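# Set the cable runway's far end onto the bracket

## Task

Put the far end of the cable runway down so it sits well onto the bracket, in the gap between its lugs. Then release it and pull the arms away. It only counts if the runway stays there unsupported, with no robot holding it in place at the end.

## Robot and tools

Robots and cameras. Four identical i2rt Big YAM arms, arm1, arm2, arm3 and arm4, work together. Each has six revolute joints, a two-finger gripper and a wrist camera (arm1_cam_wrist to arm4_cam_wrist, fisheye, 616x616). cam_high is a fixed room camera (896x504). With joints 1 and 6 at 0 and the hand level and pointing forward, the wrist camera rides on top of the hand, looking toward the fingertips. The hand reaches roughly 1.0 m from the joint 1 axis. Calibration lines (K, distortion, T_world_to_cam) are given per camera and may be off by a few degrees and millimetres; wrist camera poses are derived from reported joint angles.

Frame. Everything is expressed in one shared scene frame with its origin on the floor and +z up. "hand" is the point halfway between the fingertips; its z axis runs along the fingers, and the fingers open along its y axis. Each arm's foot pose is real but never printed.

Joints (all absolute targets; radians except the gripper, in metres). joint1_rad -2.879 to 2.879, turns the arm about its foot, positive counter-clockwise seen from above, 0 faces the way the foot faces. joint2_rad 0 to 3.141, shoulder: 0 has the upper arm pointing back and about level, increasing lifts it up and then forward. joint3_rad 0 to 3.019, elbow: 0 is fully folded, increasing opens it. joint4_rad -1.692 to 1.57, hand pitch, positive tips fingers up. joint5_rad -1.57 to 1.57, sideways hand swing, positive toward the arm's right. joint6_rad -2.094 to 2.094, hand roll, positive clockwise when viewed from behind the hand. gripper_m 0 to 0.093, the gap between fingertips; each finger pad squeezes with up to about 50 to 62 N. Done tolerances: ±0.045, ±0.14, ±0.09, ±0.055, ±0.03, ±0.035 rad and ±0.003 m.

execute_actions. Argument "actions" is a list holding one action or nothing. The action is an object keyed by arm name ("arm1"..."arm4"); under each name goes "joints", an object mapping joint names above to absolute target values. So each arm gets its own set of named targets, not a shared list. Arms and joints in one action start together and may finish at different times; one action runs at most 15 s. Joints or arms you omit keep whatever target they had and may still be pushing. An unknown key or out-of-range number rejects the whole call and nothing moves. An empty list just reports. Optional "cameras": a list of names from arm1_cam_wrist, arm2_cam_wrist, arm3_cam_wrist, arm4_cam_wrist, cam_high, or "all"; missing, null or ["all"] gives every camera, [] gives none; images come at the end of the call in the order shown on the "pictures" line.

wait: "seconds" from 0 to 10; commands nothing and returns the same report as an empty action. zoom_image: "camera" and "region" [x0, y0, x1, y1] in pixels of that camera's latest full image, origin top-left, at most 504 by 504. read_manual: optional "section", only "licences"; just text. finished_scene: "scene" is the number of the current scene; it ends it permanently after the last command is held and reports success, then the next task arrives. Replying with no tool call ends everything.

Reading results. joint_status tells how each commanded motion ended: reached, "off_target" (stopped short and may still push), "contact_stop" or "time_out" (holds where it stopped; a timed-out joint may keep a target a short way off and keep pushing, and will go there if freed), "not_followed" (an anti-collision check refused the arm's joint targets, usually with a "joint command not followed" line and a "cause:" line; the gripper part still runs, and the refused targets may be retried on later actions). on_its_own lists what the call did not command; "held at" is the target held, not the actual position. To relieve pushing, command a joint to its reported position. Very small changes may not move a joint. Joint torques are raw, offset, noisy readings, not clean contact forces. MOTOR HOT appears from 85 °C; at 100 °C an OVER-TEMPERATURE FAULT drops that arm and its gripper until it cools, and named keys show "limit_stop_at_motor_heat" (resend those targets). After any stop in a call, later motion calls in the same reply are skipped.

Cautions. The arms do not stop on touching things; they keep pushing hard and heat up, so avoid jamming against the bracket, table or each other. A hard press between two arms fails and ends the run; a hard hit may too. The clearance check can be late and ignores fingers, gripper housings and wrist cameras. Joints move at different speeds, so the hand's path between postures can swing out widely; stage large moves. Arms do not wait for one another. Do not knock anything out of the work area or onto the floor. Avoid drops, slips and slams. A loose object may occasionally get a brief shove, so check the final placement before ending. The scene keeps running while you think, with the last command held. Less robot motion time is better.

Each tool is called after ">>>" as a command line: name --argument value for each argument, lists and objects as JSON in quotes; but a table of rows of numbers goes row by row, as --pt "numbers of a row", without its own name.

## Session

>>> execute_actions --actions '[]'

Scene clock: 0.00 s.
Joint torques (N m, as the arm reports them, + toward a larger angle): no reading
arm1.joint_positions: joint1_rad=+0.215 joint2_rad=+0.454 joint3_rad=+1.299 joint4_rad=-1.464 joint5_rad=+0.195 joint6_rad=-0.068 gripper_m=+0.095
arm1.joint_status: not commanded
arm1.hand: x=-0.9776 y=-0.3190 z=+1.3511 quat_wxyz=(-0.382, +0.640, -0.610, -0.268) (m; scene frame)
arm2.joint_positions: joint1_rad=-0.141 joint2_rad=+0.465 joint3_rad=+1.379 joint4_rad=-1.281 joint5_rad=-0.254 joint6_rad=+0.146 gripper_m=+0.094
arm2.joint_status: not commanded
arm2.hand: x=-0.2952 y=+0.3457 z=+1.3980 quat_wxyz=(-0.465, -0.627, -0.528, +0.334) (m; scene frame)
arm3.joint_positions: joint1_rad=+0.278 joint2_rad=+0.579 joint3_rad=+1.444 joint4_rad=-1.276 joint5_rad=+0.095 joint6_rad=-0.255 gripper_m=+0.095
arm3.joint_status: not commanded
arm3.hand: x=+0.5441 y=-0.3368 z=+1.4301 quat_wxyz=(-0.384, +0.744, -0.383, -0.391) (m; scene frame)
arm4.joint_positions: joint1_rad=+0.121 joint2_rad=+0.648 joint3_rad=+1.424 joint4_rad=-1.435 joint5_rad=+0.013 joint6_rad=+0.225 gripper_m=+0.094
arm4.joint_status: not commanded
arm4.hand: x=+1.2628 y=+0.2766 z=+1.3256 quat_wxyz=(-0.369, -0.642, -0.627, +0.241) (m; scene frame)
pictures: arm1_cam_wrist, arm2_cam_wrist, arm3_cam_wrist, arm4_cam_wrist, cam_high
Images, in order (width x height): arm1_cam_wrist 616x616, arm2_cam_wrist 616x616, arm3_cam_wrist 616x616, arm4_cam_wrist 616x616, cam_high 896x504.

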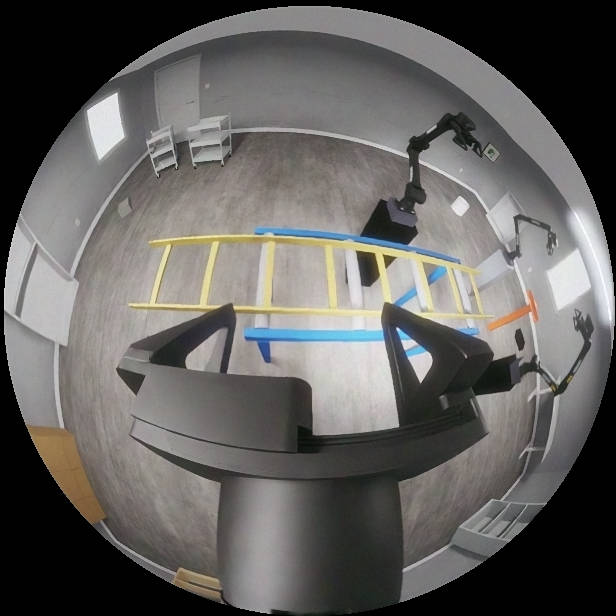

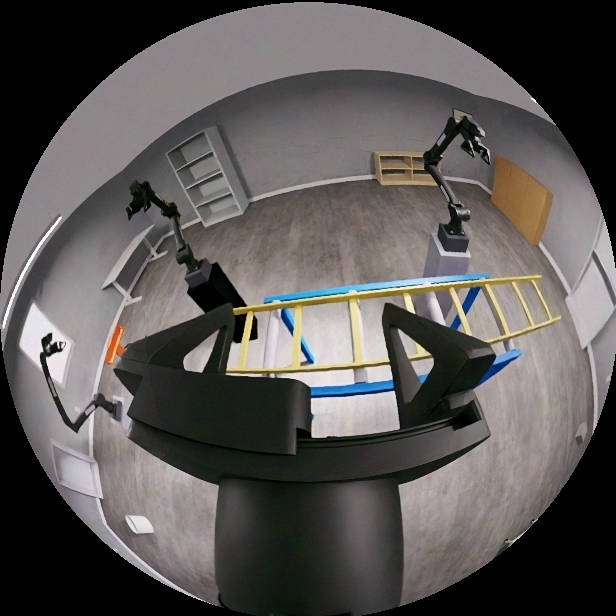

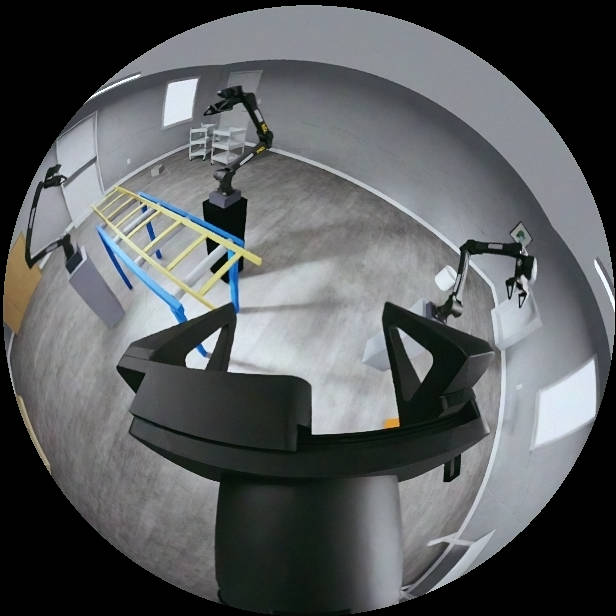

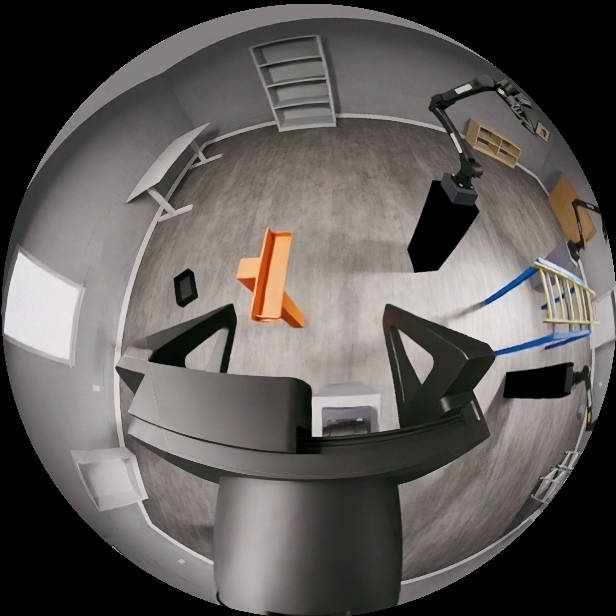

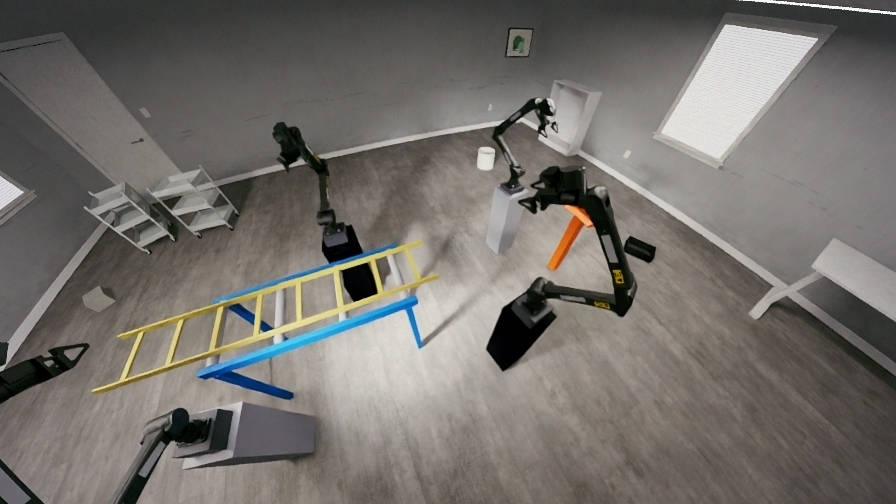

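>>> zoom_image --camera "cam_high" --region '[70, 200, 470, 420]'

>>> zoom_image --camera "arm4_cam_wrist" --region '[200, 200, 340, 340]'

>>> zoom_image --camera "arm1_cam_wrist" --region '[110, 200, 560, 380]'

Region (70, 200, 470, 420) of cam_high's 896x504 image, scaled by 1.260, with more detail than that image has; it fills the top 277 rows of this view, and the rest is white.

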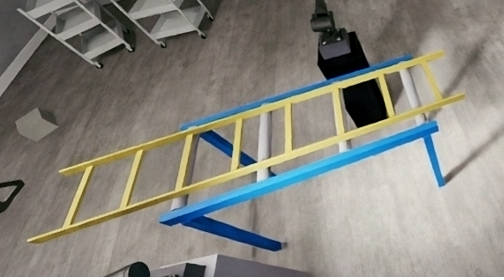

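Region (200, 200, 340, 340) of arm4_cam_wrist's 616x616 image, scaled by 3.600, with more detail than that image has.

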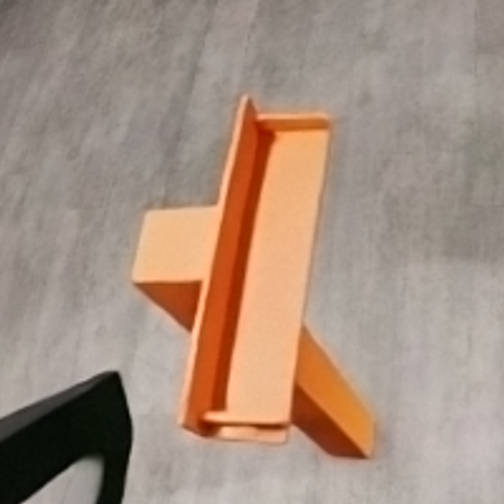

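Region (110, 200, 560, 380) of arm1_cam_wrist's 616x616 image, scaled by 1.120, with more detail than that image has; it fills the top 202 rows of this view, and the rest is white.

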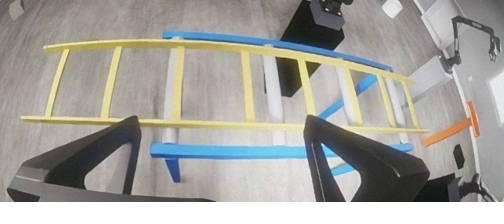

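>>> execute_actions --actions '[{"arm3":{"joints":{"joint1_rad":0.618,"joint2_rad":2.178,"joint3_rad":2.179,"joint4_rad":-1.572,"joint5_rad":0,"joint6_rad":0.763}},"arm4":{"joints":{"joint1_rad":0.295,"joint2_rad":1.756,"joint3_rad":1.705,"joint4_rad":-1.52,"joint5_rad":0,"joint6_rad":0.386}}}]' --cameras '["arm3_cam_wrist","arm4_cam_wrist","cam_high"]'

Scene clock: 121.90 s.
Joint torques (N m, as the arm reports them, + toward a larger angle): arm1=[-2.03  4.87 10.85  1.38  0.12 -0.04] | arm2=[-1.59  4.07  8.29  2.17 -0.07 -0.04] | arm3=[  0.58 -26.41  12.89  -0.2   -0.01   0.13] | arm4=[ -0.3  -18.91  10.43   0.07   0.03   0.07]
arm1.joint_positions: joint1_rad=+0.215 joint2_rad=+0.454 joint3_rad=+1.299 joint4_rad=-1.464 joint5_rad=+0.195 joint6_rad=-0.068 gripper_m=+0.095
arm1.joint_status: not commanded
arm1.hand: x=-0.9776 y=-0.3190 z=+1.3511 quat_wxyz=(-0.382, +0.640, -0.610, -0.268) (m; scene frame)
arm2.joint_positions: joint1_rad=-0.141 joint2_rad=+0.465 joint3_rad=+1.379 joint4_rad=-1.281 joint5_rad=-0.254 joint6_rad=+0.146 gripper_m=+0.094
arm2.joint_status: not commanded
arm2.hand: x=-0.2952 y=+0.3457 z=+1.3980 quat_wxyz=(-0.465, -0.627, -0.528, +0.334) (m; scene frame)
arm3.joint_positions: joint1_rad=+0.606 joint2_rad=+2.178 joint3_rad=+2.156 joint4_rad=-1.559 joint5_rad=+0.003 joint6_rad=+0.750 gripper_m=+0.095
arm3.joint_status: all done
arm3.hand: x=+0.1599 y=-0.0480 z=+0.9893 quat_wxyz=(-0.002, +0.708, -0.706, +0.007) (m; scene frame)
arm4.joint_positions: joint1_rad=+0.283 joint2_rad=+1.757 joint3_rad=+1.681 joint4_rad=-1.511 joint5_rad=+0.002 joint6_rad=+0.374 gripper_m=+0.094
arm4.joint_status: all done
arm4.hand: x=+1.4130 y=+0.0010 z=+1.0111 quat_wxyz=(+0.007, -0.708, -0.706, -0.004) (m; scene frame)
pictures: arm3_cam_wrist, arm4_cam_wrist, cam_high
camera_calibration (this result's frames):
arm3_cam_wrist: T_world_to_cam=[[0.999877, 0.00586897, 0.014552, -0.172033], [-0.00372115, -0.812265, 0.583277, -0.611983], [0.0152433, -0.583259, -0.812143, 0.893148], [0, 0, 0, 1]] pos_world=[0.15612, 0.0248549, 1.08482]
arm4_cam_wrist: T_world_to_cam=[[-0.99996, -0.00163255, -0.00884114, 1.42277], [-0.00654341, 0.806536, 0.591149, -0.581839], [0.00616562, 0.591183, -0.806514, 0.927963], [0, 0, 0, 1]] pos_world=[1.41319, -0.0769997, 1.10495]
Images, in order (width x height): arm3_cam_wrist 616x616, arm4_cam_wrist 616x616, cam_high 896x504.

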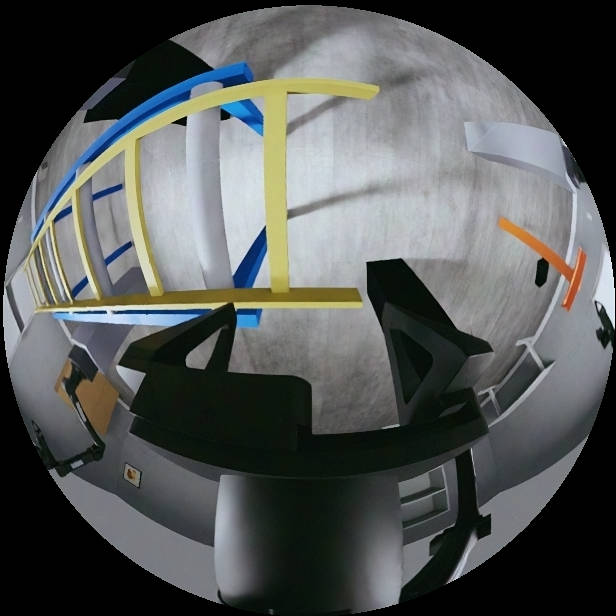

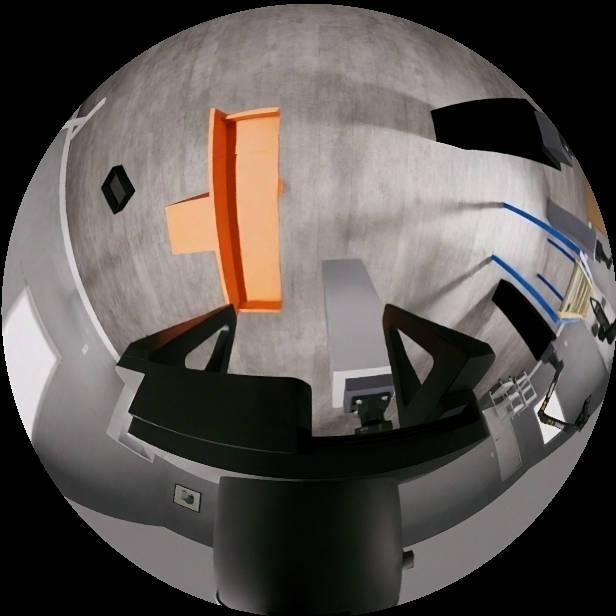

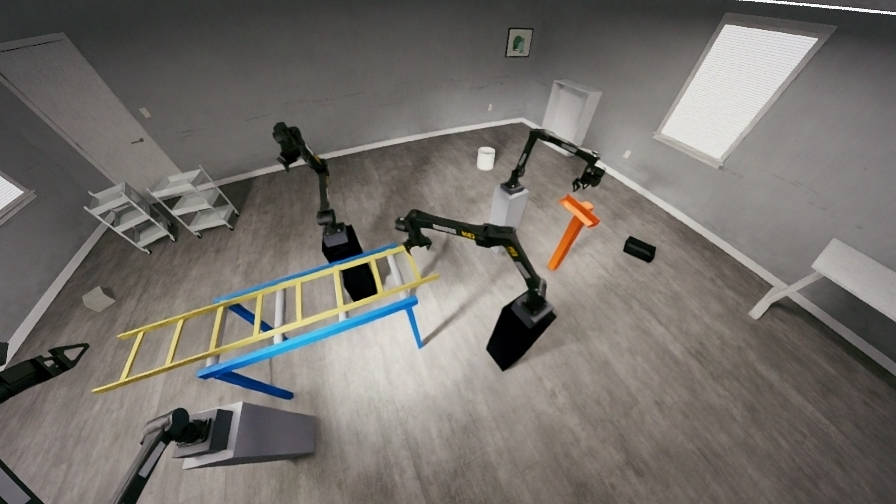

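>>> zoom_image --camera "arm4_cam_wrist" --region '[150, 90, 390, 330]'

>>> zoom_image --camera "arm3_cam_wrist" --region '[150, 60, 410, 320]'

Region (150, 90, 390, 330) of arm4_cam_wrist's 616x616 image, scaled by 2.100, with more detail than that image has.

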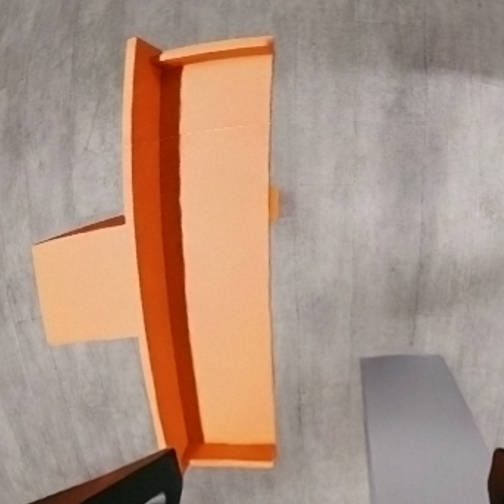

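Region (150, 60, 410, 320) of arm3_cam_wrist's 616x616 image, scaled by 1.938, with more detail than that image has.

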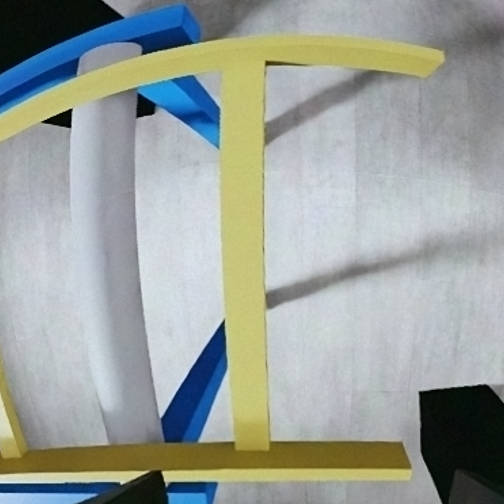

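>>> execute_actions --actions '[{"arm3":{"joints":{"joint1_rad":0.63,"joint2_rad":2.384,"joint3_rad":2.232,"joint4_rad":-1.39,"joint6_rad":0.775}}}]' --cameras '["arm3_cam_wrist"]'

Scene clock: 176.70 s.
Joint torques (N m, as the arm reports them, + toward a larger angle): arm1=[-2.12  4.94 10.85  1.38  0.11 -0.05] | arm2=[-1.58  4.07  8.32  2.18 -0.08 -0.04] | arm3=[  0.64 -28.08  12.12   0.76   0.     0.15] | arm4=[ -0.34 -18.57  10.39   0.03   0.02   0.07]
arm1.joint_positions: joint1_rad=+0.215 joint2_rad=+0.454 joint3_rad=+1.299 joint4_rad=-1.464 joint5_rad=+0.195 joint6_rad=-0.068 gripper_m=+0.095
arm1.joint_status: not commanded
arm1.hand: x=-0.9776 y=-0.3190 z=+1.3511 quat_wxyz=(-0.382, +0.640, -0.610, -0.268) (m; scene frame)
arm2.joint_positions: joint1_rad=-0.141 joint2_rad=+0.465 joint3_rad=+1.379 joint4_rad=-1.281 joint5_rad=-0.254 joint6_rad=+0.146 gripper_m=+0.094
arm2.joint_status: not commanded
arm2.hand: x=-0.2952 y=+0.3457 z=+1.3980 quat_wxyz=(-0.465, -0.627, -0.528, +0.334) (m; scene frame)
arm3.joint_positions: joint1_rad=+0.617 joint2_rad=+2.378 joint3_rad=+2.214 joint4_rad=-1.403 joint5_rad=+0.003 joint6_rad=+0.763 gripper_m=+0.095
arm3.joint_status: all done
arm3.hand: x=+0.1226 y=-0.0191 z=+0.8758 quat_wxyz=(-0.003, +0.707, -0.707, +0.000) (m; scene frame)
arm4.joint_positions: joint1_rad=+0.283 joint2_rad=+1.757 joint3_rad=+1.681 joint4_rad=-1.511 joint5_rad=+0.002 joint6_rad=+0.374 gripper_m=+0.094
arm4.joint_status: not commanded
arm4.hand: x=+1.4130 y=+0.0010 z=+1.0111 quat_wxyz=(+0.007, -0.708, -0.706, -0.004) (m; scene frame)
pictures: arm3_cam_wrist
camera_calibration (this result's frames):
arm3_cam_wrist: T_world_to_cam=[[0.99998, 0.00389737, 0.00490161, -0.124874], [0.000371069, -0.818231, 0.57489, -0.515631], [0.00625121, -0.574877, -0.818216, 0.824975], [0, 0, 0, 1]] pos_world=[0.119906, 0.0528404, 0.972051]
Images, in order (width x height): arm3_cam_wrist 616x616.

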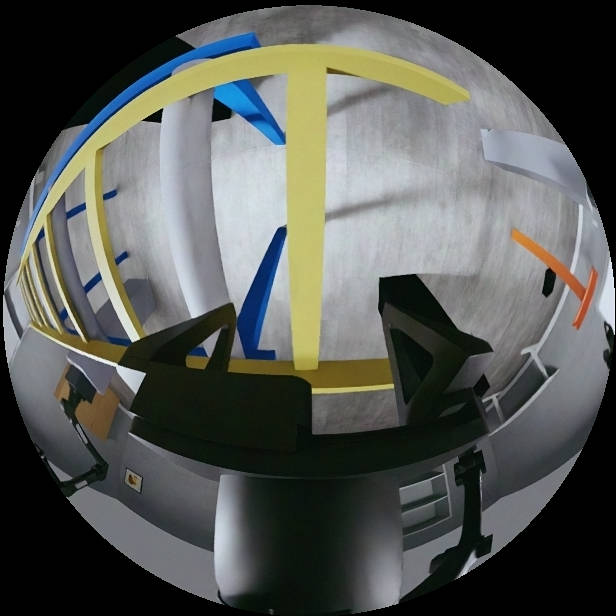

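>>> execute_actions --actions '[{"arm3":{"joints":{"joint2_rad":2.445,"joint3_rad":2.14,"joint4_rad":-1.258,"gripper_m":0.06}}}]' --cameras '["arm3_cam_wrist"]'

Scene clock: 183.83 s.
Joint torques (N m, as the arm reports them, + toward a larger angle): arm1=[-2.23  4.86 10.85  1.42  0.11 -0.05] | arm2=[-1.59  4.11  8.31  2.19 -0.08 -0.04] | arm3=[  0.68 -25.39  10.04   0.84   0.     0.15] | arm4=[ -0.4  -18.74  10.43   0.05   0.02   0.07]
arm1.joint_positions: joint1_rad=+0.215 joint2_rad=+0.454 joint3_rad=+1.299 joint4_rad=-1.464 joint5_rad=+0.195 joint6_rad=-0.068 gripper_m=+0.095
arm1.joint_status: not commanded
arm1.hand: x=-0.9776 y=-0.3190 z=+1.3511 quat_wxyz=(-0.382, +0.640, -0.610, -0.268) (m; scene frame)
arm2.joint_positions: joint1_rad=-0.141 joint2_rad=+0.465 joint3_rad=+1.379 joint4_rad=-1.281 joint5_rad=-0.254 joint6_rad=+0.146 gripper_m=+0.094
arm2.joint_status: not commanded
arm2.hand: x=-0.2952 y=+0.3457 z=+1.3980 quat_wxyz=(-0.465, -0.627, -0.528, +0.334) (m; scene frame)
arm3.joint_positions: joint1_rad=+0.617 joint2_rad=+2.407 joint3_rad=+2.141 joint4_rad=-1.272 joint5_rad=+0.003 joint6_rad=+0.763 gripper_m=+0.060
arm3.joint_status: all done
arm3.hand: x=+0.1195 y=-0.0157 z=+0.8281 quat_wxyz=(-0.003, +0.707, -0.707, -0.014) (m; scene frame)
arm4.joint_positions: joint1_rad=+0.283 joint2_rad=+1.757 joint3_rad=+1.681 joint4_rad=-1.511 joint5_rad=+0.002 joint6_rad=+0.374 gripper_m=+0.094
arm4.joint_status: not commanded
arm4.hand: x=+1.4130 y=+0.0010 z=+1.0111 quat_wxyz=(+0.007, -0.708, -0.706, -0.004) (m; scene frame)
pictures: arm3_cam_wrist
camera_calibration (this result's frames):
arm3_cam_wrist: T_world_to_cam=[[0.999882, 0.00407174, -0.0147985, -0.105232], [0.0116343, -0.829936, 0.557737, -0.472758], [-0.0100109, -0.557843, -0.829886, 0.799815], [0, 0, 0, 1]] pos_world=[0.118726, 0.0542411, 0.925872]
Images, in order (width x height): arm3_cam_wrist 616x616.

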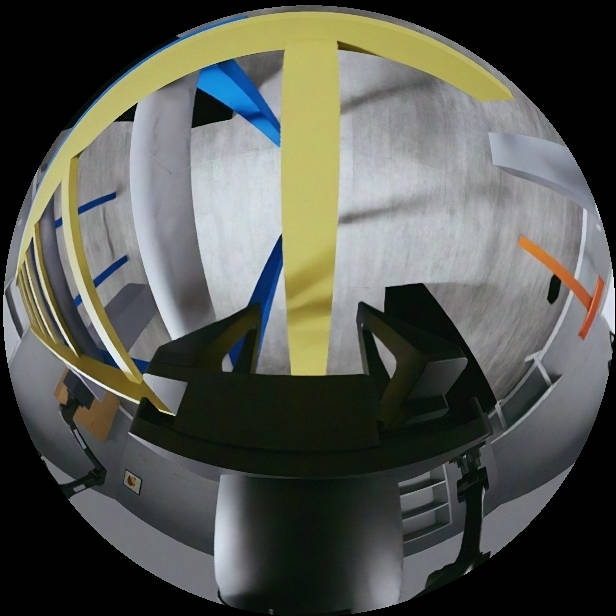

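>>> execute_actions --actions '[{"arm3":{"joints":{"joint2_rad":2.495}}}]' --cameras '["arm3_cam_wrist"]'

Scene clock: 188.57 s.
Joint torques (N m, as the arm reports them, + toward a larger angle): arm1=[-2.11  4.83 10.83  1.38  0.12 -0.04] | arm2=[-1.58  4.1   8.31  2.18 -0.08 -0.05] | arm3=[  0.7  -24.96   9.97   0.72  -0.01   0.15] | arm4=[ -0.35 -18.66  10.41   0.02   0.04   0.07]
arm1.joint_positions: joint1_rad=+0.215 joint2_rad=+0.454 joint3_rad=+1.299 joint4_rad=-1.464 joint5_rad=+0.195 joint6_rad=-0.068 gripper_m=+0.095
arm1.joint_status: not commanded
arm1.hand: x=-0.9776 y=-0.3190 z=+1.3511 quat_wxyz=(-0.382, +0.640, -0.610, -0.268) (m; scene frame)
arm2.joint_positions: joint1_rad=-0.141 joint2_rad=+0.465 joint3_rad=+1.379 joint4_rad=-1.281 joint5_rad=-0.254 joint6_rad=+0.146 gripper_m=+0.094
arm2.joint_status: not commanded
arm2.hand: x=-0.2952 y=+0.3457 z=+1.3980 quat_wxyz=(-0.465, -0.627, -0.528, +0.334) (m; scene frame)
arm3.joint_positions: joint1_rad=+0.617 joint2_rad=+2.455 joint3_rad=+2.141 joint4_rad=-1.271 joint5_rad=+0.003 joint6_rad=+0.763 gripper_m=+0.060
arm3.joint_status: all done
arm3.hand: x=+0.1249 y=-0.0212 z=+0.7942 quat_wxyz=(-0.002, +0.707, -0.707, +0.010) (m; scene frame)
arm4.joint_positions: joint1_rad=+0.283 joint2_rad=+1.757 joint3_rad=+1.681 joint4_rad=-1.511 joint5_rad=+0.002 joint6_rad=+0.374 gripper_m=+0.094
arm4.joint_status: not commanded
arm4.hand: x=+1.4130 y=+0.0010 z=+1.0111 quat_wxyz=(+0.007, -0.708, -0.706, -0.004) (m; scene frame)
pictures: arm3_cam_wrist
camera_calibration (this result's frames):
arm3_cam_wrist: T_world_to_cam=[[0.999829, 0.00400735, 0.0180346, -0.137162], [-0.00732382, -0.810232, 0.586064, -0.478219], [0.0169608, -0.586096, -0.810064, 0.749001], [0, 0, 0, 1]] pos_world=[0.120933, 0.0520681, 0.889479]
Images, in order (width x height): arm3_cam_wrist 616x616.

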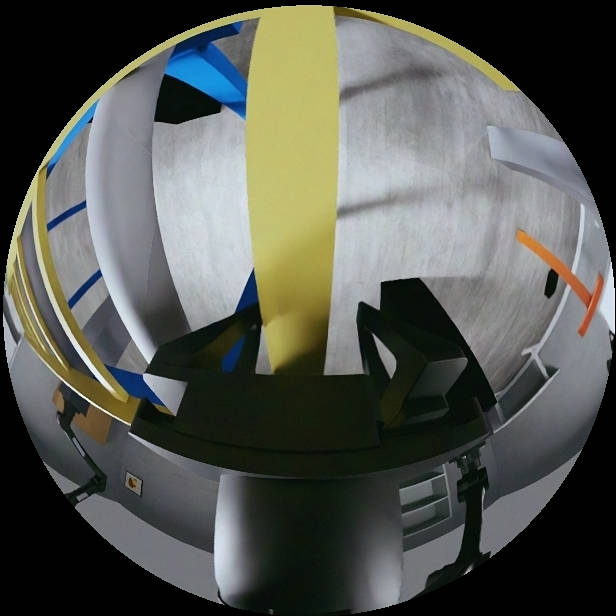

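>>> execute_actions --actions '[{"arm3":{"joints":{"joint2_rad":2.32,"joint3_rad":1.905,"joint4_rad":-1.135}}}]' --cameras '["arm3_cam_wrist"]'

Scene clock: 206.80 s.
Joint torques (N m, as the arm reports them, + toward a larger angle): arm1=[-2.14  4.83 10.8   1.4   0.1  -0.04] | arm2=[-1.53  4.06  8.3   2.16 -0.07 -0.04] | arm3=[ -0.01 -28.2    9.08   0.23   0.11   0.05] | arm4=[ -0.36 -18.46  10.42   0.13   0.01   0.08]
arm1.joint_positions: joint1_rad=+0.215 joint2_rad=+0.454 joint3_rad=+1.299 joint4_rad=-1.464 joint5_rad=+0.195 joint6_rad=-0.068 gripper_m=+0.095
arm1.joint_status: not commanded
arm1.hand: x=-0.9776 y=-0.3190 z=+1.3511 quat_wxyz=(-0.382, +0.640, -0.610, -0.268) (m; scene frame)
arm2.joint_positions: joint1_rad=-0.141 joint2_rad=+0.465 joint3_rad=+1.379 joint4_rad=-1.281 joint5_rad=-0.254 joint6_rad=+0.146 gripper_m=+0.094
arm2.joint_status: not commanded
arm2.hand: x=-0.2952 y=+0.3457 z=+1.3980 quat_wxyz=(-0.465, -0.627, -0.528, +0.334) (m; scene frame)
arm3.joint_positions: joint1_rad=+0.623 joint2_rad=+2.331 joint3_rad=+1.912 joint4_rad=-1.133 joint5_rad=+0.000 joint6_rad=+0.774 gripper_m=+0.060
arm3.joint_status: all done
arm3.hand: x=+0.1437 y=-0.0475 z=+0.7972 quat_wxyz=(-0.001, +0.705, -0.709, -0.007) (m; scene frame)
arm4.joint_positions: joint1_rad=+0.283 joint2_rad=+1.757 joint3_rad=+1.681 joint4_rad=-1.511 joint5_rad=+0.002 joint6_rad=+0.374 gripper_m=+0.094
arm4.joint_status: not commanded
arm4.hand: x=+1.4130 y=+0.0010 z=+1.0111 quat_wxyz=(+0.007, -0.708, -0.706, -0.004) (m; scene frame)
pictures: arm3_cam_wrist
camera_calibration (this result's frames):
arm3_cam_wrist: T_world_to_cam=[[0.999975, -0.00138034, -0.00690032, -0.136303], [0.00278412, -0.822961, 0.568091, -0.488917], [-0.00646286, -0.568096, -0.822937, 0.750127], [0, 0, 0, 1]] pos_world=[0.142509, 0.0235963, 0.894116]
Images, in order (width x height): arm3_cam_wrist 616x616.

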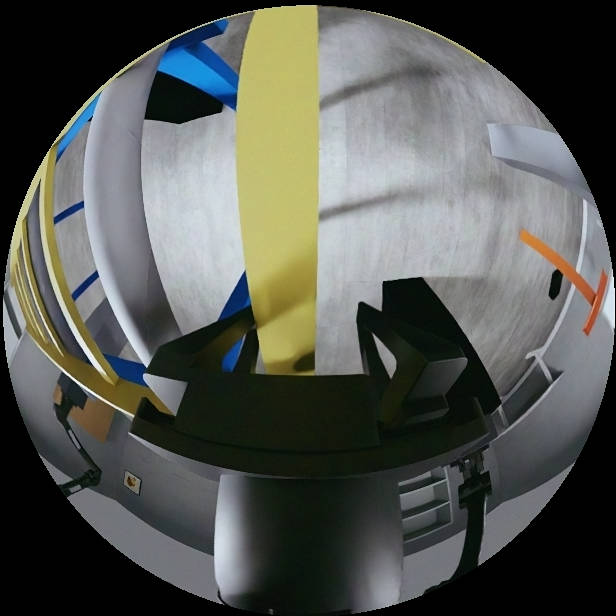

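>>> execute_actions --actions '[{"arm3":{"joints":{"joint1_rad":0.45,"joint2_rad":2.22,"joint3_rad":1.712,"joint4_rad":-1.057,"joint6_rad":0.595}}}]' --cameras '["arm3_cam_wrist","cam_high"]'

Scene clock: 213.07 s.
Joint torques (N m, as the arm reports them, + toward a larger angle): arm1=[-2.15  4.85 10.82  1.42  0.12 -0.06] | arm2=[-1.54  4.08  8.3   2.19 -0.07 -0.04] | arm3=[  1.18 -26.1    9.72   0.65  -0.14   0.04] | arm4=[ -0.29 -18.39  10.42   0.02   0.03   0.06]
arm1.joint_positions: joint1_rad=+0.215 joint2_rad=+0.454 joint3_rad=+1.299 joint4_rad=-1.464 joint5_rad=+0.195 joint6_rad=-0.068 gripper_m=+0.095
arm1.joint_status: not commanded
arm1.hand: x=-0.9776 y=-0.3190 z=+1.3511 quat_wxyz=(-0.382, +0.640, -0.610, -0.268) (m; scene frame)
arm2.joint_positions: joint1_rad=-0.141 joint2_rad=+0.465 joint3_rad=+1.379 joint4_rad=-1.281 joint5_rad=-0.254 joint6_rad=+0.146 gripper_m=+0.094
arm2.joint_status: not commanded
arm2.hand: x=-0.2952 y=+0.3457 z=+1.3980 quat_wxyz=(-0.465, -0.627, -0.528, +0.334) (m; scene frame)
arm3.joint_positions: joint1_rad=+0.431 joint2_rad=+2.233 joint3_rad=+1.704 joint4_rad=-1.069 joint5_rad=+0.006 joint6_rad=+0.597 gripper_m=+0.060
arm3.joint_status: all done
arm3.hand: x=+0.2768 y=-0.0101 z=+0.7903 quat_wxyz=(-0.002, +0.700, -0.714, +0.016) (m; scene frame)
arm4.joint_positions: joint1_rad=+0.283 joint2_rad=+1.757 joint3_rad=+1.681 joint4_rad=-1.511 joint5_rad=+0.002 joint6_rad=+0.374 gripper_m=+0.094
arm4.joint_status: not commanded
arm4.hand: x=+1.4130 y=+0.0010 z=+1.0111 quat_wxyz=(+0.007, -0.708, -0.706, -0.004) (m; scene frame)
pictures: arm3_cam_wrist, cam_high
camera_calibration (this result's frames):
arm3_cam_wrist: T_world_to_cam=[[0.999556, -0.0156219, 0.0253584, -0.294921], [-0.0276312, -0.804194, 0.593724, -0.46619], [0.0111179, -0.594162, -0.804269, 0.74668], [0, 0, 0, 1]] pos_world=[0.273607, 0.0641343, 0.884798]
Images, in order (width x height): arm3_cam_wrist 616x616, cam_high 896x504.

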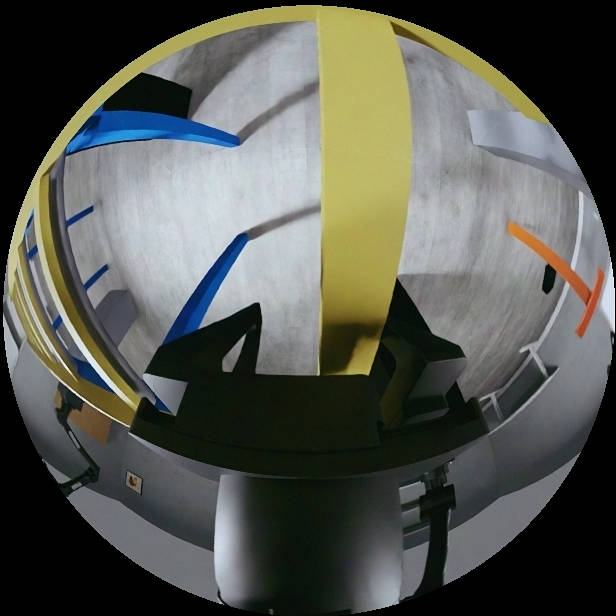

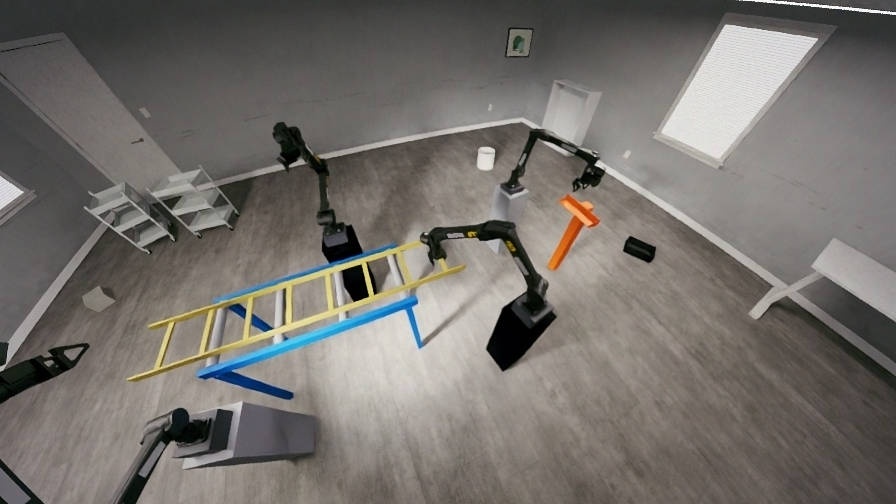

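>>> execute_actions --actions '[{"arm3":{"joints":{"gripper_m":0.034}}}]' --cameras '[]'

>>> execute_actions --actions '[{"arm3":{"joints":{"joint1_rad":0.145,"joint2_rad":2.125,"joint3_rad":1.55,"joint4_rad":-0.975,"joint6_rad":0.286}}}]' --cameras '["arm3_cam_wrist","cam_high"]'

Scene clock: 236.83 s.
Joint torques (N m, as the arm reports them, + toward a larger angle): arm1=[-2.17  4.88 10.86  1.41  0.11 -0.07] | arm2=[-1.56  4.03  8.3   2.18 -0.07 -0.05] | arm3=[  0.69 -25.97  10.06   0.64   0.09   0.04] | arm4=[ -0.39 -18.77  10.38   0.05   0.03   0.07]
arm1.joint_positions: joint1_rad=+0.215 joint2_rad=+0.454 joint3_rad=+1.299 joint4_rad=-1.464 joint5_rad=+0.195 joint6_rad=-0.068 gripper_m=+0.095
arm1.joint_status: not commanded
arm1.hand: x=-0.9776 y=-0.3190 z=+1.3511 quat_wxyz=(-0.382, +0.640, -0.610, -0.268) (m; scene frame)
arm2.joint_positions: joint1_rad=-0.141 joint2_rad=+0.465 joint3_rad=+1.379 joint4_rad=-1.281 joint5_rad=-0.254 joint6_rad=+0.146 gripper_m=+0.094
arm2.joint_status: not commanded
arm2.hand: x=-0.2952 y=+0.3457 z=+1.3980 quat_wxyz=(-0.465, -0.627, -0.528, +0.334) (m; scene frame)
arm3.joint_positions: joint1_rad=+0.439 joint2_rad=+2.232 joint3_rad=+1.701 joint4_rad=-1.068 joint5_rad=+0.001 joint6_rad=+0.596 gripper_m=+0.034
arm3.joint_status: all done
arm3.hand: x=+0.2723 y=-0.0145 z=+0.7894 quat_wxyz=(+0.001, +0.703, -0.711, +0.016) (m; scene frame)
arm4.joint_positions: joint1_rad=+0.283 joint2_rad=+1.757 joint3_rad=+1.681 joint4_rad=-1.511 joint5_rad=+0.002 joint6_rad=+0.374 gripper_m=+0.094
arm4.joint_status: not commanded
arm4.hand: x=+1.4130 y=+0.0010 z=+1.0111 quat_wxyz=(+0.007, -0.708, -0.706, -0.004) (m; scene frame)
pictures: none
No camera images: the call's "cameras" was empty. Leave "cameras" out to get every camera's image.

Scene clock: 239.30 s.
Joint torques (N m, as the arm reports them, + toward a larger angle): arm1=[-2.14  4.86 10.81  1.44  0.12 -0.06] | arm2=[-1.52  4.05  8.32  2.18 -0.07 -0.04] | arm3=[ -1.23 -24.62  10.14   0.18   0.28   0.07] | arm4=[ -0.28 -18.62  10.43   0.07   0.02   0.06]
arm1.joint_positions: joint1_rad=+0.215 joint2_rad=+0.454 joint3_rad=+1.299 joint4_rad=-1.464 joint5_rad=+0.195 joint6_rad=-0.068 gripper_m=+0.095
arm1.joint_status: not commanded
arm1.hand: x=-0.9776 y=-0.3190 z=+1.3511 quat_wxyz=(-0.382, +0.640, -0.610, -0.268) (m; scene frame)
arm2.joint_positions: joint1_rad=-0.141 joint2_rad=+0.465 joint3_rad=+1.379 joint4_rad=-1.281 joint5_rad=-0.254 joint6_rad=+0.146 gripper_m=+0.094
arm2.joint_status: not commanded
arm2.hand: x=-0.2952 y=+0.3457 z=+1.3980 quat_wxyz=(-0.465, -0.627, -0.528, +0.334) (m; scene frame)
arm3.joint_positions: joint1_rad=+0.157 joint2_rad=+2.141 joint3_rad=+1.533 joint4_rad=-0.972 joint5_rad=-0.005 joint6_rad=+0.284 gripper_m=+0.034
arm3.joint_status: all done
arm3.hand: x=+0.4424 y=+0.0276 z=+0.7905 quat_wxyz=(+0.003, +0.714, -0.700, +0.005) (m; scene frame)
arm4.joint_positions: joint1_rad=+0.283 joint2_rad=+1.757 joint3_rad=+1.681 joint4_rad=-1.511 joint5_rad=+0.002 joint6_rad=+0.374 gripper_m=+0.094
arm4.joint_status: not commanded
arm4.hand: x=+1.4130 y=+0.0010 z=+1.0111 quat_wxyz=(+0.007, -0.708, -0.706, -0.004) (m; scene frame)
pictures: arm3_cam_wrist, cam_high
camera_calibration (this result's frames):
arm3_cam_wrist: T_world_to_cam=[[0.999747, 0.0221935, 0.00356101, -0.443743], [0.0158784, -0.809454, 0.586969, -0.445212], [0.0159094, -0.586764, -0.809601, 0.769272], [0, 0, 0, 1]] pos_world=[0.438462, 0.100851, 0.88571]
Images, in order (width x height): arm3_cam_wrist 616x616, cam_high 896x504.

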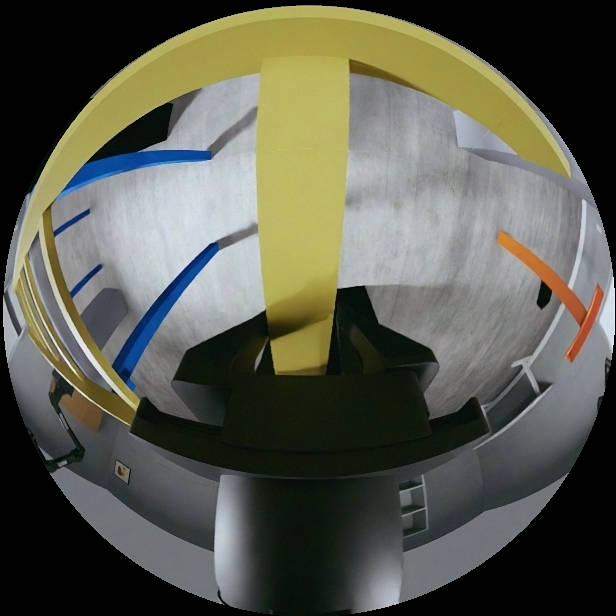

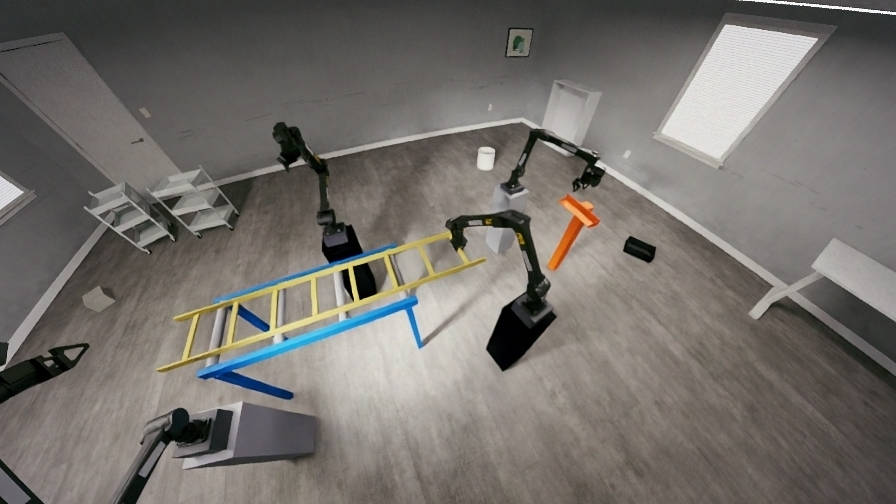

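>>> execute_actions --actions '[{"arm3":{"joints":{"gripper_m":0.093,"joint2_rad":2.06,"joint3_rad":1.73,"joint4_rad":-1.07}}}]' --cameras '[]'

>>> execute_actions --actions '[{"arm3":{"joints":{"joint1_rad":0.56,"joint6_rad":0.705,"joint2_rad":2.13}}}]' --cameras '["arm3_cam_wrist"]'

Scene clock: 250.50 s.
Joint torques (N m, as the arm reports them, + toward a larger angle): arm1=[-2.23  4.9  10.83  1.42  0.12 -0.04] | arm2=[-1.63  4.1   8.32  2.16 -0.07 -0.04] | arm3=[ -1.17 -22.99  12.4    0.13   0.24   0.06] | arm4=[ -0.49 -18.71  10.41   0.09   0.02   0.07]
arm1.joint_positions: joint1_rad=+0.215 joint2_rad=+0.454 joint3_rad=+1.299 joint4_rad=-1.464 joint5_rad=+0.195 joint6_rad=-0.068 gripper_m=+0.095
arm1.joint_status: not commanded
arm1.hand: x=-0.9776 y=-0.3190 z=+1.3511 quat_wxyz=(-0.382, +0.640, -0.610, -0.268) (m; scene frame)
arm2.joint_positions: joint1_rad=-0.141 joint2_rad=+0.465 joint3_rad=+1.379 joint4_rad=-1.281 joint5_rad=-0.254 joint6_rad=+0.146 gripper_m=+0.094
arm2.joint_status: not commanded
arm2.hand: x=-0.2952 y=+0.3457 z=+1.3980 quat_wxyz=(-0.465, -0.627, -0.528, +0.334) (m; scene frame)
arm3.joint_positions: joint1_rad=+0.157 joint2_rad=+2.044 joint3_rad=+1.708 joint4_rad=-1.057 joint5_rad=-0.004 joint6_rad=+0.284 gripper_m=+0.093
arm3.joint_status: all done
arm3.hand: x=+0.4228 y=+0.0891 z=+0.9103 quat_wxyz=(-0.041, +0.711, -0.697, -0.077) (m; scene frame)
arm4.joint_positions: joint1_rad=+0.283 joint2_rad=+1.757 joint3_rad=+1.681 joint4_rad=-1.511 joint5_rad=+0.002 joint6_rad=+0.374 gripper_m=+0.094
arm4.joint_status: not commanded
arm4.hand: x=+1.4130 y=+0.0010 z=+1.0111 quat_wxyz=(+0.007, -0.708, -0.706, -0.004) (m; scene frame)
pictures: none
No camera images: the call's "cameras" was empty. Leave "cameras" out to get every camera's image.

Scene clock: 252.07 s.
Joint torques (N m, as the arm reports them, + toward a larger angle): arm1=[-2.    5.09 10.87  1.46  0.11 -0.04] | arm2=[-1.58  4.07  8.3   2.19 -0.08 -0.05] | arm3=[  0.21 -21.17  12.29   0.02   0.21   0.15] | arm4=[ -0.41 -18.64  10.42   0.09   0.02   0.07]
arm1.joint_positions: joint1_rad=+0.215 joint2_rad=+0.454 joint3_rad=+1.299 joint4_rad=-1.464 joint5_rad=+0.195 joint6_rad=-0.068 gripper_m=+0.095
arm1.joint_status: not commanded
arm1.hand: x=-0.9776 y=-0.3190 z=+1.3511 quat_wxyz=(-0.382, +0.640, -0.610, -0.268) (m; scene frame)
arm2.joint_positions: joint1_rad=-0.141 joint2_rad=+0.465 joint3_rad=+1.379 joint4_rad=-1.281 joint5_rad=-0.254 joint6_rad=+0.146 gripper_m=+0.094
arm2.joint_status: not commanded
arm2.hand: x=-0.2952 y=+0.3457 z=+1.3980 quat_wxyz=(-0.465, -0.627, -0.528, +0.334) (m; scene frame)
arm3.joint_positions: joint1_rad=+0.554 joint2_rad=+2.099 joint3_rad=+1.708 joint4_rad=-1.057 joint5_rad=-0.002 joint6_rad=+0.693 gripper_m=+0.093
arm3.joint_status: all done
arm3.hand: x=+0.1981 y=-0.0392 z=+0.8745 quat_wxyz=(-0.006, +0.709, -0.703, -0.059) (m; scene frame)
arm4.joint_positions: joint1_rad=+0.283 joint2_rad=+1.757 joint3_rad=+1.681 joint4_rad=-1.511 joint5_rad=+0.002 joint6_rad=+0.374 gripper_m=+0.094
arm4.joint_status: not commanded
arm4.hand: x=+1.4130 y=+0.0010 z=+1.0111 quat_wxyz=(+0.007, -0.708, -0.706, -0.004) (m; scene frame)
pictures: arm3_cam_wrist
camera_calibration (this result's frames):
arm3_cam_wrist: T_world_to_cam=[[0.997147, 0.0144168, -0.0740979, -0.130179], [0.0495648, -0.8654, 0.498625, -0.476321], [-0.0569357, -0.500875, -0.863645, 0.867054], [0, 0, 0, 1]] pos_world=[0.202783, 0.0239544, 0.976687]
Images, in order (width x height): arm3_cam_wrist 616x616.

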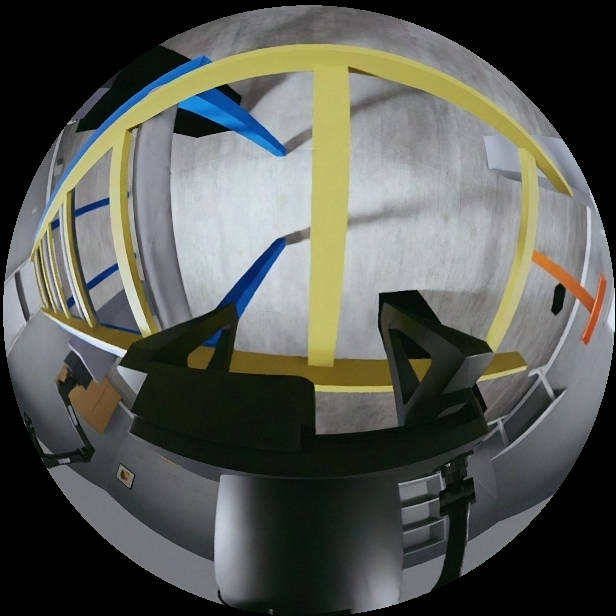

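>>> execute_actions --actions '[{"arm3":{"joints":{"joint2_rad":2.255}},"arm4":{"joints":{"joint1_rad":-0.865,"joint6_rad":-0.775,"joint3_rad":2.21,"joint4_rad":-1.535}}}]' --cameras '[]'

>>> execute_actions --actions '[{"arm3":{"joints":{"gripper_m":0.034}},"arm4":{"joints":{"joint2_rad":2.24}}}]' --cameras '["arm3_cam_wrist","cam_high"]'

Scene clock: 266.90 s.
Joint torques (N m, as the arm reports them, + toward a larger angle): arm1=[-2.27  4.8  10.84  1.41  0.12 -0.05] | arm2=[-1.57  4.06  8.31  2.17 -0.08 -0.05] | arm3=[  0.14 -24.24  11.18  -0.16   0.21   0.15] | arm4=[ -1.07 -19.05  11.55   0.98  -0.06  -0.15]
arm1.joint_positions: joint1_rad=+0.215 joint2_rad=+0.454 joint3_rad=+1.299 joint4_rad=-1.464 joint5_rad=+0.195 joint6_rad=-0.068 gripper_m=+0.095
arm1.joint_status: not commanded
arm1.hand: x=-0.9776 y=-0.3190 z=+1.3511 quat_wxyz=(-0.382, +0.640, -0.610, -0.268) (m; scene frame)
arm2.joint_positions: joint1_rad=-0.141 joint2_rad=+0.465 joint3_rad=+1.379 joint4_rad=-1.281 joint5_rad=-0.254 joint6_rad=+0.146 gripper_m=+0.094
arm2.joint_status: not commanded
arm2.hand: x=-0.2952 y=+0.3457 z=+1.3980 quat_wxyz=(-0.465, -0.627, -0.528, +0.334) (m; scene frame)
arm3.joint_positions: joint1_rad=+0.554 joint2_rad=+2.243 joint3_rad=+1.708 joint4_rad=-1.059 joint5_rad=-0.002 joint6_rad=+0.693 gripper_m=+0.093
arm3.joint_status: all done
arm3.hand: x=+0.2120 y=-0.0553 z=+0.7847 quat_wxyz=(+0.001, +0.710, -0.704, +0.013) (m; scene frame)
arm4.joint_positions: joint1_rad=-0.867 joint2_rad=+1.757 joint3_rad=+2.171 joint4_rad=-1.530 joint5_rad=+0.002 joint6_rad=-0.762 gripper_m=+0.094
arm4.joint_status: all done
arm4.hand: x=+0.7853 y=+0.0614 z=+1.2163 quat_wxyz=(-0.004, -0.695, -0.683, +0.224) (m; scene frame)
pictures: none
No camera images: the call's "cameras" was empty. Leave "cameras" out to get every camera's image.

Scene clock: 268.67 s.
Joint torques (N m, as the arm reports them, + toward a larger angle): arm1=[-2.17  4.93 10.81  1.4   0.12 -0.05] | arm2=[-1.57  4.01  8.3   2.19 -0.08 -0.04] | arm3=[  0.12 -23.95  10.99  -0.15   0.24   0.13] | arm4=[ -0.95 -24.34  11.09   0.16  -0.07  -0.2 ]
arm1.joint_positions: joint1_rad=+0.215 joint2_rad=+0.454 joint3_rad=+1.299 joint4_rad=-1.464 joint5_rad=+0.195 joint6_rad=-0.068 gripper_m=+0.095
arm1.joint_status: not commanded
arm1.hand: x=-0.9776 y=-0.3190 z=+1.3511 quat_wxyz=(-0.382, +0.640, -0.610, -0.268) (m; scene frame)
arm2.joint_positions: joint1_rad=-0.141 joint2_rad=+0.465 joint3_rad=+1.379 joint4_rad=-1.281 joint5_rad=-0.254 joint6_rad=+0.146 gripper_m=+0.094
arm2.joint_status: not commanded
arm2.hand: x=-0.2952 y=+0.3457 z=+1.3980 quat_wxyz=(-0.465, -0.627, -0.528, +0.334) (m; scene frame)
arm3.joint_positions: joint1_rad=+0.555 joint2_rad=+2.243 joint3_rad=+1.708 joint4_rad=-1.059 joint5_rad=-0.003 joint6_rad=+0.695 gripper_m=+0.034
arm3.joint_status: all done
arm3.hand: x=+0.2115 y=-0.0557 z=+0.7847 quat_wxyz=(+0.001, +0.709, -0.705, +0.013) (m; scene frame)
arm4.joint_positions: joint1_rad=-0.867 joint2_rad=+2.221 joint3_rad=+2.178 joint4_rad=-1.530 joint5_rad=+0.002 joint6_rad=-0.763 gripper_m=+0.094
arm4.joint_status: all done
arm4.hand: x=+0.7375 y=+0.0117 z=+0.9214 quat_wxyz=(-0.001, -0.712, -0.702, -0.003) (m; scene frame)
pictures: arm3_cam_wrist, cam_high
camera_calibration (this result's frames):
arm3_cam_wrist: T_world_to_cam=[[0.999789, 0.00975268, 0.0180977, -0.223166], [-0.00292194, -0.803966, 0.594669, -0.507331], [0.0203495, -0.594596, -0.803767, 0.713403], [0, 0, 0, 1]] pos_world=[0.207119, 0.0184863, 0.879142]
Images, in order (width x height): arm3_cam_wrist 616x616, cam_high 896x504.

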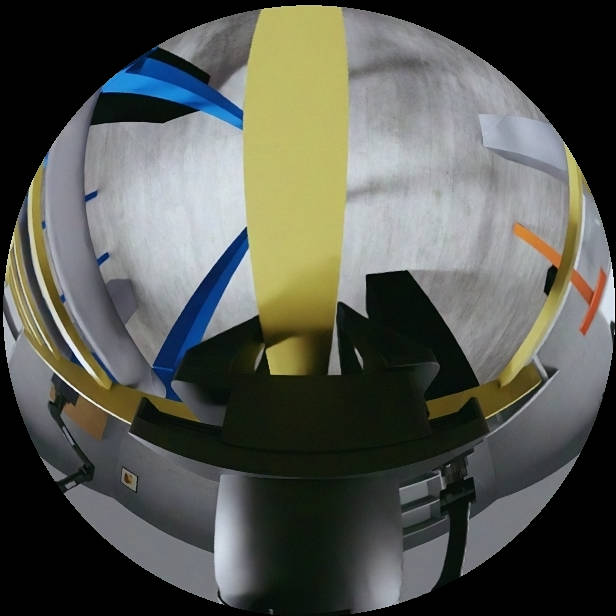

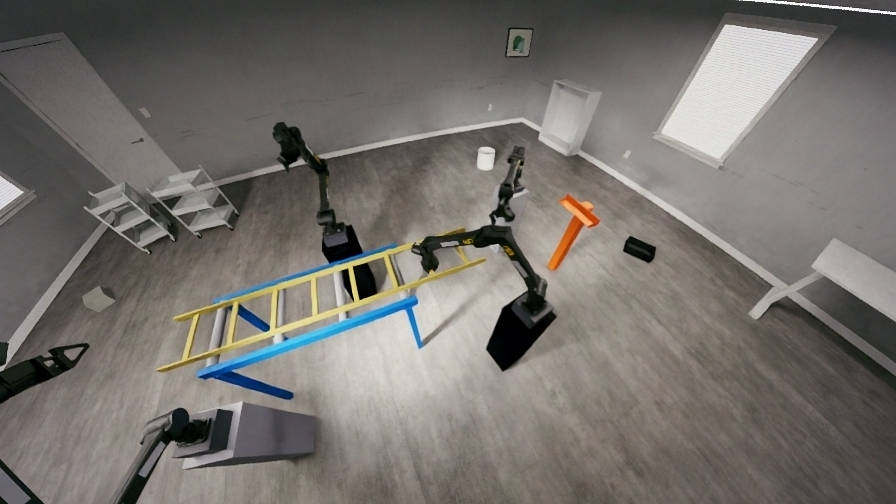

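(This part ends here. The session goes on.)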